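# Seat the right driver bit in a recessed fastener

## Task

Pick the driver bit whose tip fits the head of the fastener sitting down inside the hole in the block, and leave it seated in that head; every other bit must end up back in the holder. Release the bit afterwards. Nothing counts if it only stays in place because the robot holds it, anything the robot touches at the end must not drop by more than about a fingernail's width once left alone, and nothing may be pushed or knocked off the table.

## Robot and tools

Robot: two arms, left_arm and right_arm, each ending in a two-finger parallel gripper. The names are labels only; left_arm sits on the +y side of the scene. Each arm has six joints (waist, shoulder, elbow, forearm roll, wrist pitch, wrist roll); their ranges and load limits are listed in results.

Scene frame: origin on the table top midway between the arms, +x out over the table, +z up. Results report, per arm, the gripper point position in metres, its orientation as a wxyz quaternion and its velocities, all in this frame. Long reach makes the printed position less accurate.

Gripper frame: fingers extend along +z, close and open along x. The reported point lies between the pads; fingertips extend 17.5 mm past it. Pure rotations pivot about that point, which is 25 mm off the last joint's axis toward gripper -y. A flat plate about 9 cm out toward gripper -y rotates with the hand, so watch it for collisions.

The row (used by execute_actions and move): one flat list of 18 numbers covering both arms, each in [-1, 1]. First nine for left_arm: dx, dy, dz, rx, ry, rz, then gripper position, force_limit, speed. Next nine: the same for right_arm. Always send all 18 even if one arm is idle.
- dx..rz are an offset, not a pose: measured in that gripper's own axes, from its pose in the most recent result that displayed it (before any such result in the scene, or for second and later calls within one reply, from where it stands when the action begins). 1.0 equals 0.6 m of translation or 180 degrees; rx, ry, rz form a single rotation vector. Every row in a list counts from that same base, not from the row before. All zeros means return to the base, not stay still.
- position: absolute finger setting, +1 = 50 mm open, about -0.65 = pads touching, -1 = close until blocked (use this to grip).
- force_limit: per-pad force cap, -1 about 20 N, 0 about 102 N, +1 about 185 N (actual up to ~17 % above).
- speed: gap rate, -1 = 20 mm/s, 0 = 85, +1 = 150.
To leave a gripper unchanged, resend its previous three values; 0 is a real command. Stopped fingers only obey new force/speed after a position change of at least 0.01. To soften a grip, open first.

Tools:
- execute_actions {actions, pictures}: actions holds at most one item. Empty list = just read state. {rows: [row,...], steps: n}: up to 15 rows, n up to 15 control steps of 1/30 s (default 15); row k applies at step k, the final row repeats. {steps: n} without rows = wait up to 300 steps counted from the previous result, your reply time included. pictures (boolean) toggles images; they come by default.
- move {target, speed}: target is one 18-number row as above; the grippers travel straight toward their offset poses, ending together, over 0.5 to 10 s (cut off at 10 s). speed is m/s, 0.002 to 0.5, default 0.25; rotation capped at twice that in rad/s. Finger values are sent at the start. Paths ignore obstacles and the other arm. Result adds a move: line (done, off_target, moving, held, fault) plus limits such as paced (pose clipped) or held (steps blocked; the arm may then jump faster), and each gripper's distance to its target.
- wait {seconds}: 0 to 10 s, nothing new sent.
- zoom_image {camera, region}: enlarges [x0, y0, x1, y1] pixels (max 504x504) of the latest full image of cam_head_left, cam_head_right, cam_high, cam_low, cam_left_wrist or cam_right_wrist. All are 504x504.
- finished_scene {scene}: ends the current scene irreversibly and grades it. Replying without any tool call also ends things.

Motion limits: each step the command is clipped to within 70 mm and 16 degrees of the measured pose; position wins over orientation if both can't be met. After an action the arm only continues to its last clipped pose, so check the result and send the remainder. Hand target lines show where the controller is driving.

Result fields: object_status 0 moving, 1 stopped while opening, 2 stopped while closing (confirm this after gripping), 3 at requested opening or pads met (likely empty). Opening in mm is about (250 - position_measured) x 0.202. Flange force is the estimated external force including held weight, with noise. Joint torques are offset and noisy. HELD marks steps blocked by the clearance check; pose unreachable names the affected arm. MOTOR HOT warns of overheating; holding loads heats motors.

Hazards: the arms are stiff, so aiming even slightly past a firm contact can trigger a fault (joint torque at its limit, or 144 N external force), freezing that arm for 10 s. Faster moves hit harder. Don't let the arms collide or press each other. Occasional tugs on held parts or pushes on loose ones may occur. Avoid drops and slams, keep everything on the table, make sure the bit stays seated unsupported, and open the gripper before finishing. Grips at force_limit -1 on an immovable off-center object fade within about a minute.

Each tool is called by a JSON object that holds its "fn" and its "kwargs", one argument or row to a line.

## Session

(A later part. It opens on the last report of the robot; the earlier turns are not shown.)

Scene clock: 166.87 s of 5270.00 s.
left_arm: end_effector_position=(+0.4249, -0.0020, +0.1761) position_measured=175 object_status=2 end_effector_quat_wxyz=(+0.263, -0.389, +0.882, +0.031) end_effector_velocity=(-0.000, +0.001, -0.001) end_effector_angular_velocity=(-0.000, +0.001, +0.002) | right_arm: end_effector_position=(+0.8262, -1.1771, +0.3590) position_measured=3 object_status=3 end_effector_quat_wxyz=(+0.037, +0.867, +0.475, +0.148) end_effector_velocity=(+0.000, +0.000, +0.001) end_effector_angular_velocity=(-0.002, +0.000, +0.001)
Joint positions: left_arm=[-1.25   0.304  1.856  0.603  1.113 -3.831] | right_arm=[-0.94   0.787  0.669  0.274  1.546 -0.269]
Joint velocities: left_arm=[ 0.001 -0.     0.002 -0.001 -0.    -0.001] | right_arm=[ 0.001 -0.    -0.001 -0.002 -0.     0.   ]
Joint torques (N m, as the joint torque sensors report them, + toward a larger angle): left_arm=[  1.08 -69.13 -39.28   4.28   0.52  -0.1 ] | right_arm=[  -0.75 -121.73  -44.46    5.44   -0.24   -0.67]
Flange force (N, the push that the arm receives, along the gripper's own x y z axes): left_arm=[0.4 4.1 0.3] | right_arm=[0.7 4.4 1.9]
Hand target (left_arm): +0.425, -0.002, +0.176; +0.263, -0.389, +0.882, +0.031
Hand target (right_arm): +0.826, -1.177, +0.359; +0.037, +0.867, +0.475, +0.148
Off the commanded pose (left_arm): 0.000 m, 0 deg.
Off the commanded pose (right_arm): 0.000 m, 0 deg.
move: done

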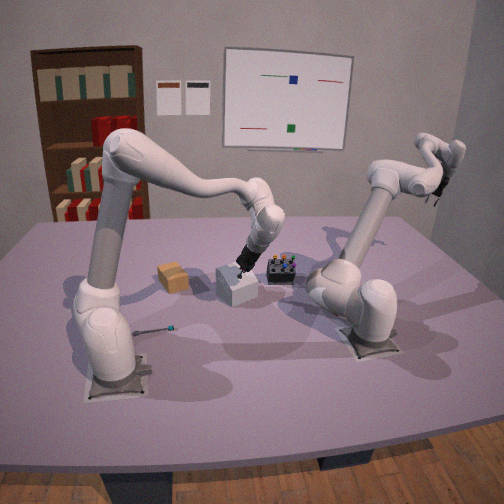

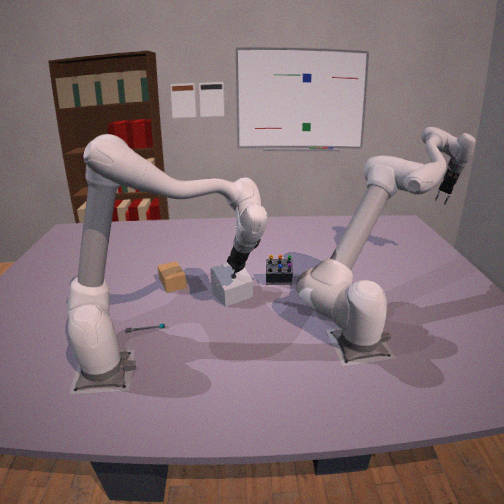

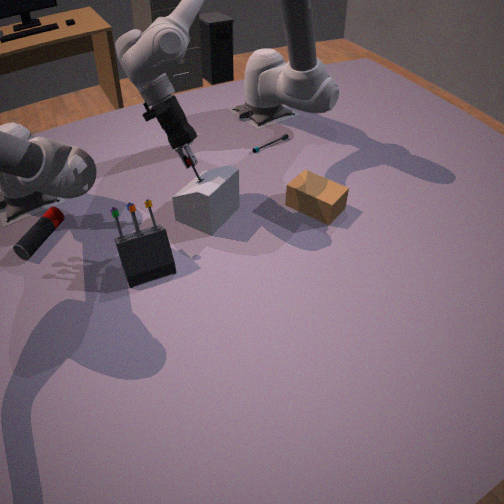

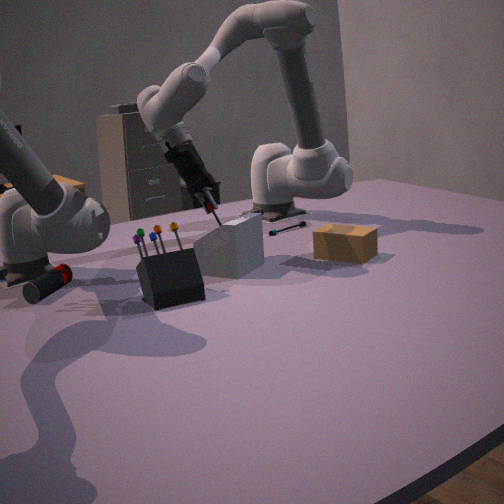

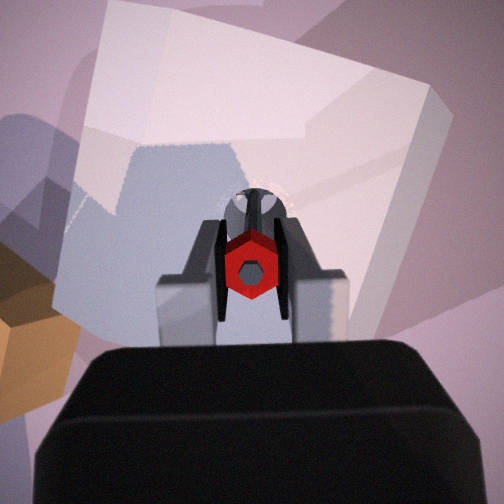

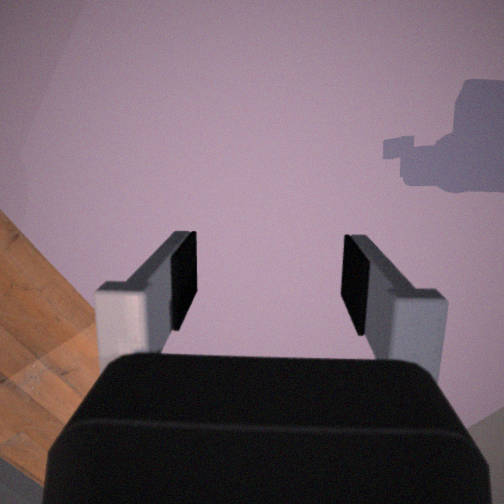

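{"fn": "move", "kwargs": {
  "target": [0,0,0.0015,0,0,0,-1,-0.3,-0.5,0,0,0,0,0,0,1,0,0],
  "speed": 0.002
}}

Scene clock: 170.33 s of 5270.00 s.
left_arm: end_effector_position=(+0.4253, -0.0017, +0.1754) position_measured=175 object_status=2 end_effector_quat_wxyz=(+0.263, -0.389, +0.882, +0.031) end_effector_velocity=(+0.001, +0.000, +0.001) end_effector_angular_velocity=(-0.000, -0.001, +0.001) | right_arm: end_effector_position=(+0.8262, -1.1771, +0.3590) position_measured=3 object_status=3 end_effector_quat_wxyz=(+0.037, +0.867, +0.475, +0.148) end_effector_velocity=(-0.001, -0.000, +0.000) end_effector_angular_velocity=(-0.001, +0.001, +0.000)
Joint positions: left_arm=[-1.25   0.304  1.856  0.603  1.112 -3.831] | right_arm=[-0.94   0.787  0.669  0.274  1.546 -0.269]
Joint velocities: left_arm=[ 0.001  0.    -0.001  0.001  0.001 -0.001] | right_arm=[-0.     0.    -0.    -0.001  0.001 -0.001]
Joint torques (N m, as the joint torque sensors report them, + toward a larger angle): left_arm=[ -0.06 -68.8  -38.45   4.38   0.26  -0.01] | right_arm=[   0.5  -122.18  -44.39    5.25   -0.48   -0.42]
Flange force (N, the push that the arm receives, along the gripper's own x y z axes): left_arm=[-0.7 2.0 -0.4] | right_arm=[-1.6 6.0 1.0]
Hand target (left_arm): +0.425, -0.002, +0.175; +0.263, -0.389, +0.882, +0.031
Hand target (right_arm): +0.826, -1.177, +0.359; +0.037, +0.867, +0.475, +0.148
Off the commanded pose (left_arm): 0.000 m, 0 deg.
Off the commanded pose (right_arm): 0.000 m, 0 deg.
move: done

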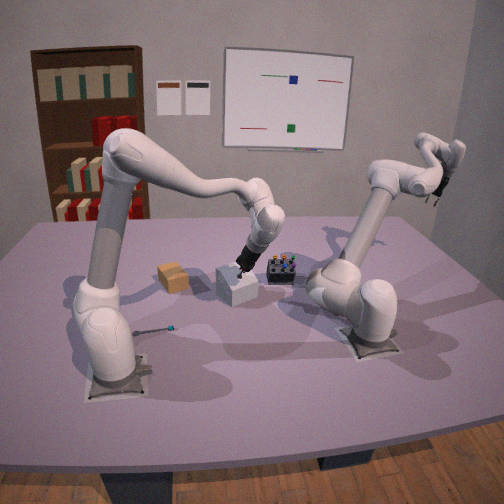

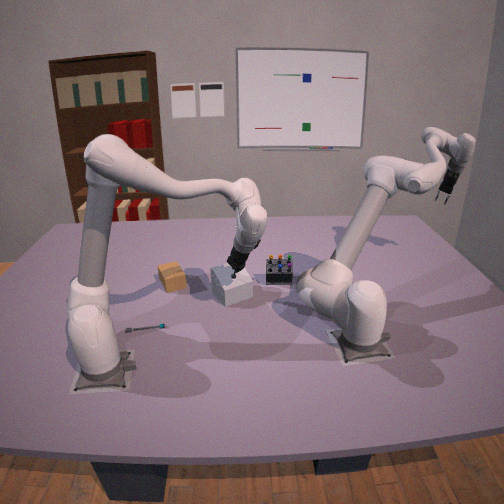

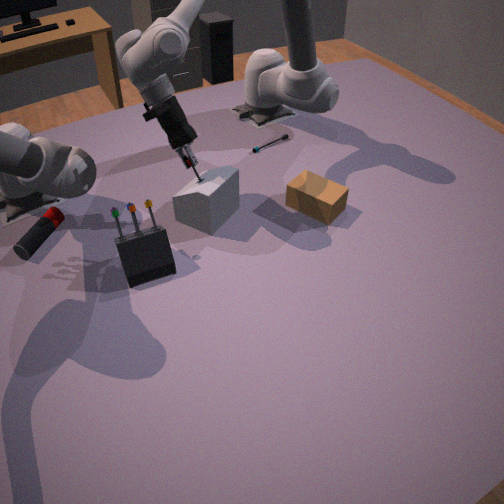

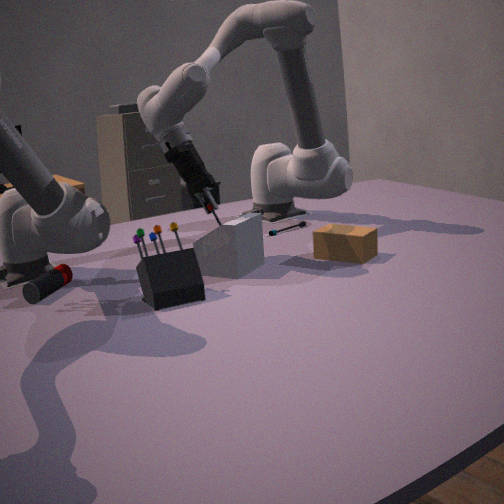

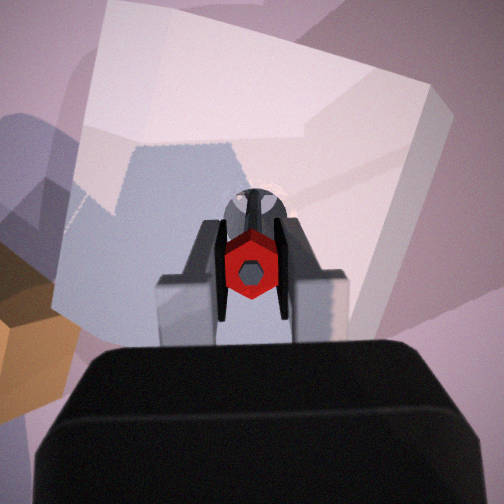

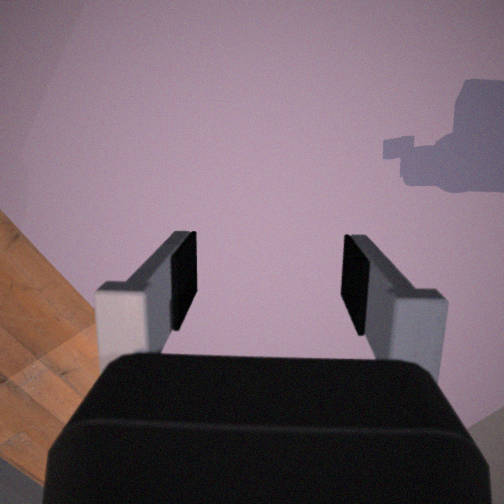

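{"fn": "move", "kwargs": {
  "target": [0,0,0.0013,0,0,0,-1,-0.3,-0.5,0,0,0,0,0,0,1,0,0],
  "speed": 0.002
}}

Scene clock: 173.03 s of 5270.00 s.
left_arm: end_effector_position=(+0.4256, -0.0016, +0.1748) position_measured=175 object_status=2 end_effector_quat_wxyz=(+0.263, -0.389, +0.882, +0.031) end_effector_velocity=(-0.000, +0.001, -0.001) end_effector_angular_velocity=(+0.002, +0.001, +0.001) | right_arm: end_effector_position=(+0.8262, -1.1771, +0.3590) position_measured=3 object_status=3 end_effector_quat_wxyz=(+0.037, +0.867, +0.475, +0.148) end_effector_velocity=(+0.000, +0.001, +0.001) end_effector_angular_velocity=(+0.000, -0.001, +0.001)
Joint positions: left_arm=[-1.249  0.305  1.857  0.604  1.11  -3.832] | right_arm=[-0.94   0.787  0.669  0.274  1.546 -0.269]
Joint velocities: left_arm=[ 0.     0.001  0.002  0.     0.    -0.001] | right_arm=[ 0.001 -0.001 -0.     0.001  0.001 -0.   ]
Joint torques (N m, as the joint torque sensors report them, + toward a larger angle): left_arm=[  8.32 -55.31 -27.52   3.98   0.69  -0.23] | right_arm=[  -0.83 -121.59  -44.86    5.17   -0.79   -0.44]
Flange force (N, the push that the arm receives, along the gripper's own x y z axes): left_arm=[-0.5 0.8 -24.6] | right_arm=[0.9 3.2 1.7]
Hand target (left_arm): +0.426, -0.002, +0.175; +0.263, -0.389, +0.882, +0.031
Hand target (right_arm): +0.826, -1.177, +0.359; +0.037, +0.867, +0.475, +0.148
Off the commanded pose (left_arm): 0.000 m, 0 deg.
Off the commanded pose (right_arm): 0.000 m, 0 deg.
move: done

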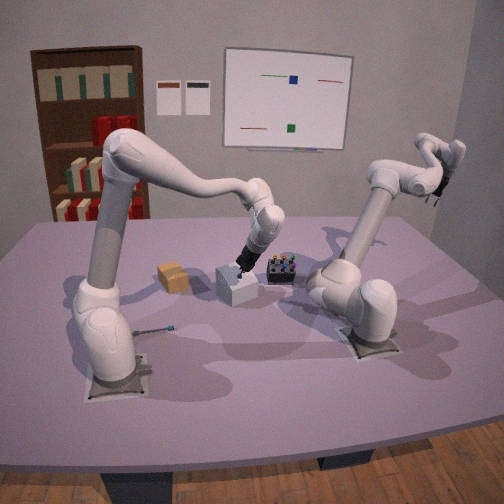

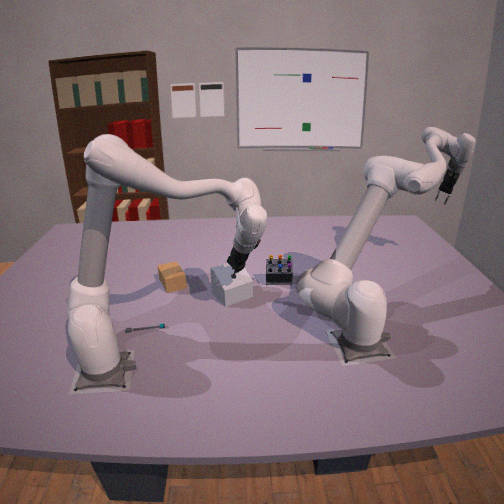

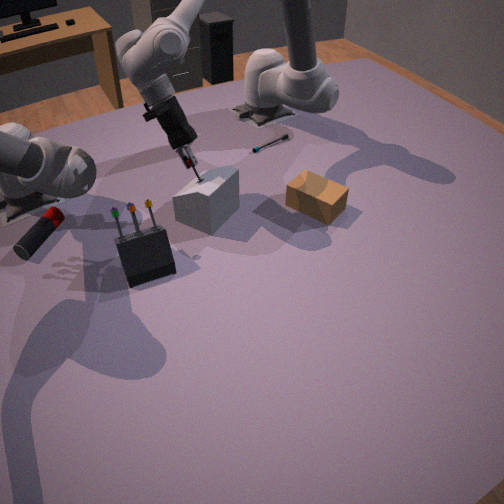

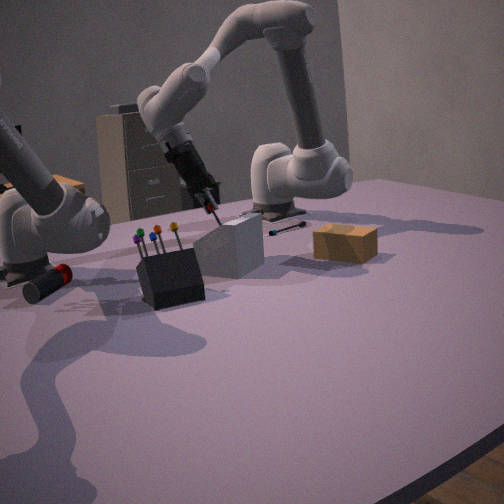

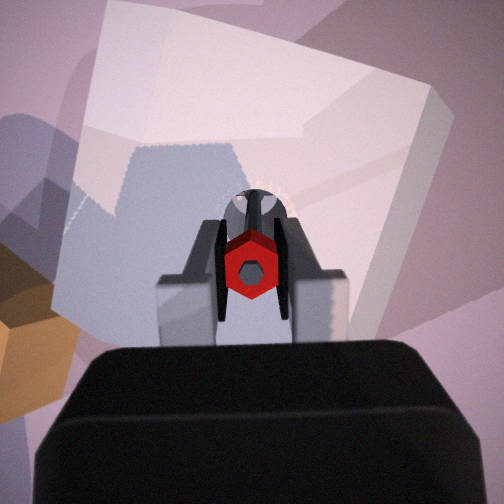

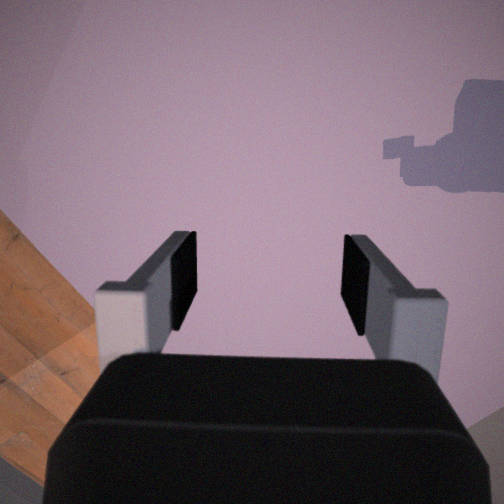

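Seated (8 mm in). The bit will lean toward gripper +x, so open fully.

{"fn": "move", "kwargs": {
  "target": [0,0,-0.0006,0,0,0,1,-0.3,-0.8,0,0,0,0,0,0,1,0,0],
  "speed": 0.003
}}

Scene clock: 179.50 s of 5270.00 s.
left_arm: end_effector_position=(+0.4255, -0.0017, +0.1751) position_measured=3 object_status=0 end_effector_quat_wxyz=(+0.263, -0.389, +0.882, +0.031) end_effector_velocity=(-0.001, -0.001, -0.001) end_effector_angular_velocity=(-0.001, +0.001, -0.001) | right_arm: end_effector_position=(+0.8262, -1.1771, +0.3590) position_measured=3 object_status=3 end_effector_quat_wxyz=(+0.037, +0.867, +0.475, +0.148) end_effector_velocity=(+0.000, -0.000, +0.001) end_effector_angular_velocity=(-0.000, -0.001, -0.000)
Joint positions: left_arm=[-1.249  0.305  1.857  0.603  1.111 -3.831] | right_arm=[-0.94   0.787  0.669  0.274  1.546 -0.269]
Joint velocities: left_arm=[-0.002  0.     0.001 -0.001 -0.001 -0.001] | right_arm=[-0.     0.    -0.001  0.001 -0.     0.   ]
Joint torques (N m, as the joint torque sensors report them, + toward a larger angle): left_arm=[  1.08 -67.6  -38.84   3.98   0.3    0.25] | right_arm=[   0.08 -120.53  -44.68    5.34   -0.58   -0.83]
Flange force (N, the push that the arm receives, along the gripper's own x y z axes): left_arm=[0.0 5.4 -1.5] | right_arm=[0.1 1.3 1.3]
Hand target (left_arm): +0.425, -0.002, +0.175; +0.263, -0.389, +0.882, +0.031
Hand target (right_arm): +0.826, -1.177, +0.359; +0.037, +0.867, +0.475, +0.148
Off the commanded pose (left_arm): 0.000 m, 0 deg.
Off the commanded pose (right_arm): 0.000 m, 0 deg.
After step 90, 2.20 s passed at rest.
move: done

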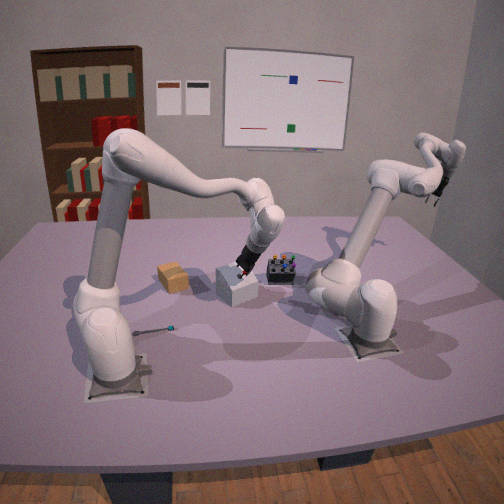

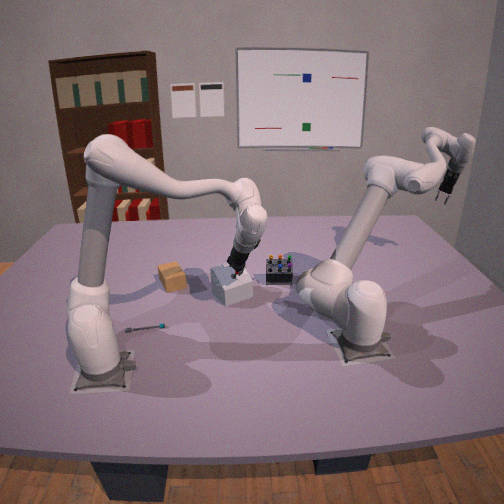

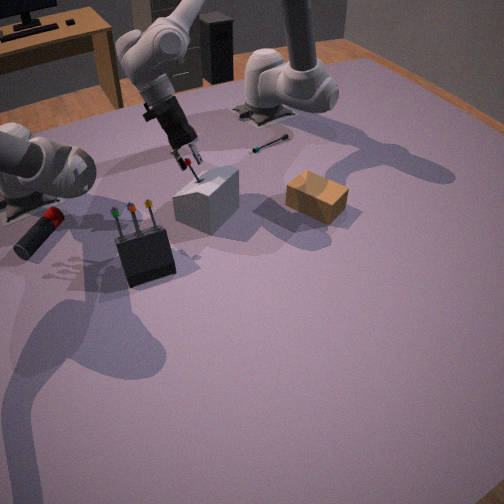

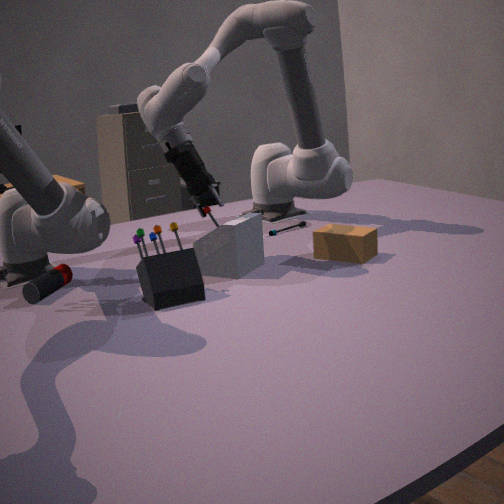

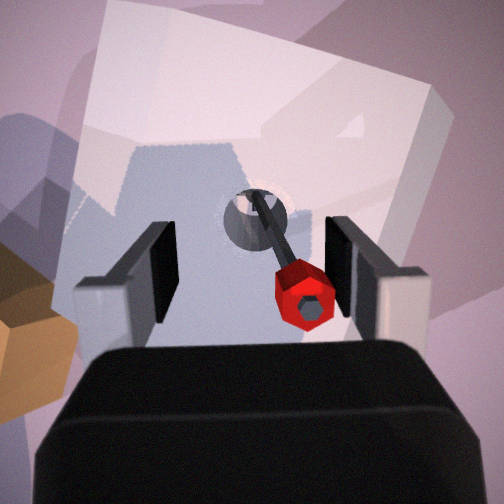

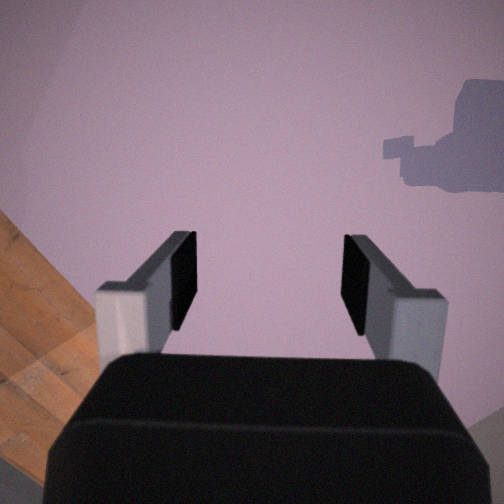

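{"fn": "move", "kwargs": {
  "target": [0.03,0,-0.1,0,0,0,1,-0.3,-0.8,0,0,0,0,0,0,1,0,0],
  "speed": 0.08
}}

{"fn": "finished_scene", "kwargs": {
  "scene": 2
}}

Scene clock: 182.47 s of 5270.00 s.
left_arm: end_effector_position=(+0.3890, -0.0292, +0.2179) position_measured=3 object_status=3 end_effector_quat_wxyz=(+0.263, -0.389, +0.882, +0.031) end_effector_velocity=(-0.001, +0.000, -0.001) end_effector_angular_velocity=(+0.002, +0.001, -0.001) | right_arm: end_effector_position=(+0.8262, -1.1771, +0.3590) position_measured=3 object_status=3 end_effector_quat_wxyz=(+0.037, +0.867, +0.475, +0.148) end_effector_velocity=(+0.000, +0.000, -0.000) end_effector_angular_velocity=(+0.001, -0.000, +0.001)
Joint positions: left_arm=[-1.317  0.279  1.802  0.569  1.21  -3.836] | right_arm=[-0.94   0.787  0.669  0.274  1.546 -0.269]
Joint velocities: left_arm=[-0.001  0.001  0.001 -0.    -0.     0.001] | right_arm=[ 0.     0.    -0.     0.001  0.     0.   ]
Joint torques (N m, as the joint torque sensors report them, + toward a larger angle): left_arm=[  0.8  -69.27 -40.63   4.65   0.2    0.07] | right_arm=[  -3.34 -121.18  -44.29    5.34   -0.53   -0.32]
Flange force (N, the push that the arm receives, along the gripper's own x y z axes): left_arm=[2.2 2.0 1.2] | right_arm=[2.2 5.1 1.9]
Hand target (left_arm): +0.389, -0.029, +0.218; +0.263, -0.389, +0.882, +0.031
Hand target (right_arm): +0.826, -1.177, +0.359; +0.037, +0.867, +0.475, +0.148
Off the commanded pose (left_arm): 0.000 m, 0 deg.
Off the commanded pose (right_arm): 0.000 m, 0 deg.
move: done

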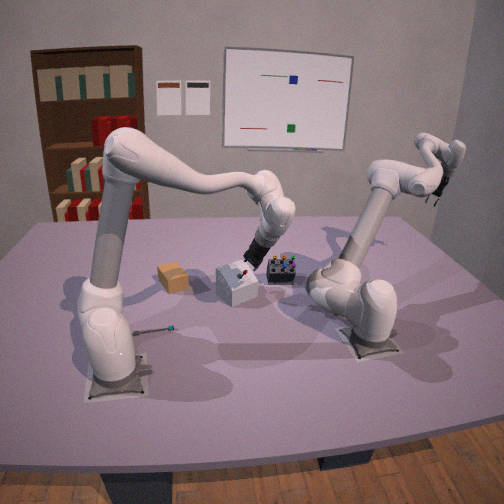

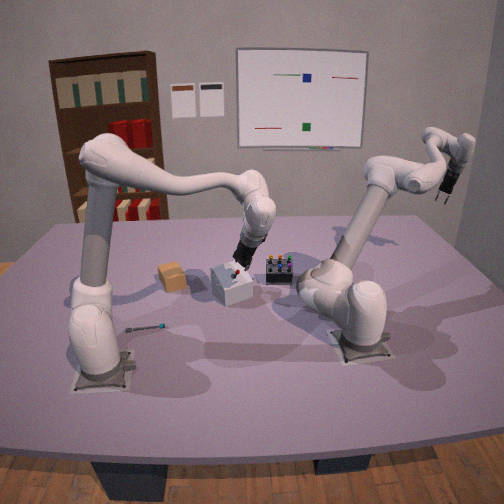

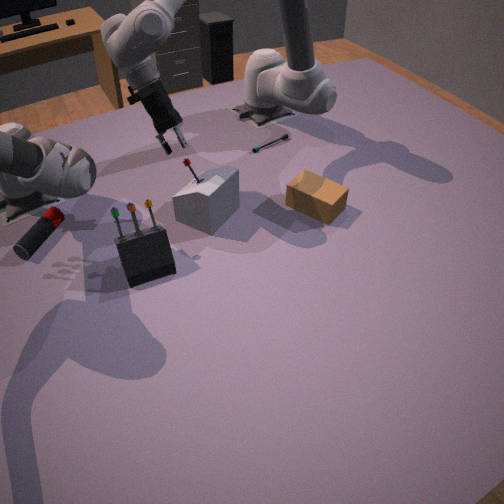

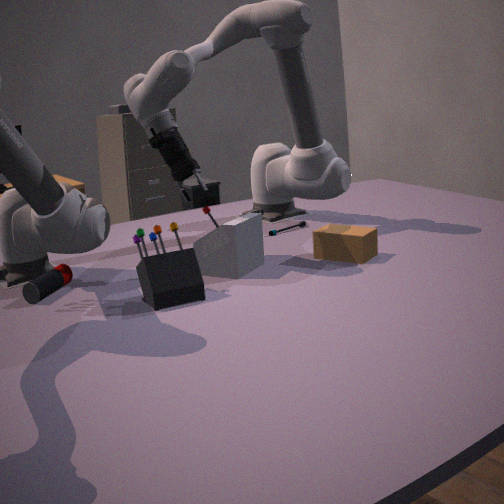

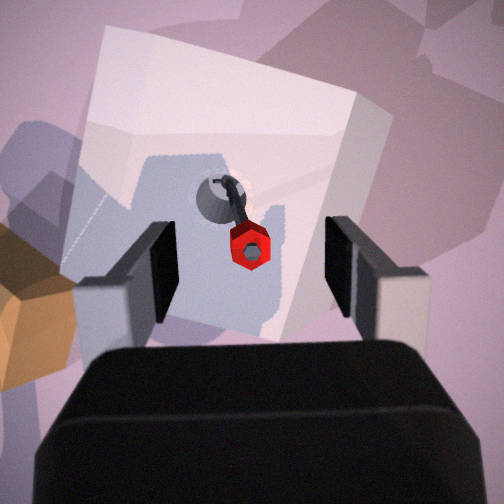

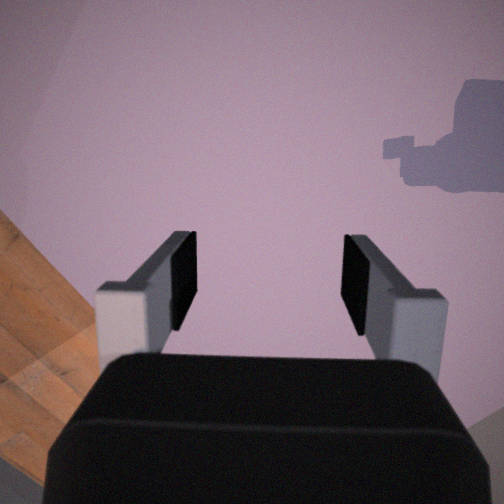

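The scene is finished: the task was done.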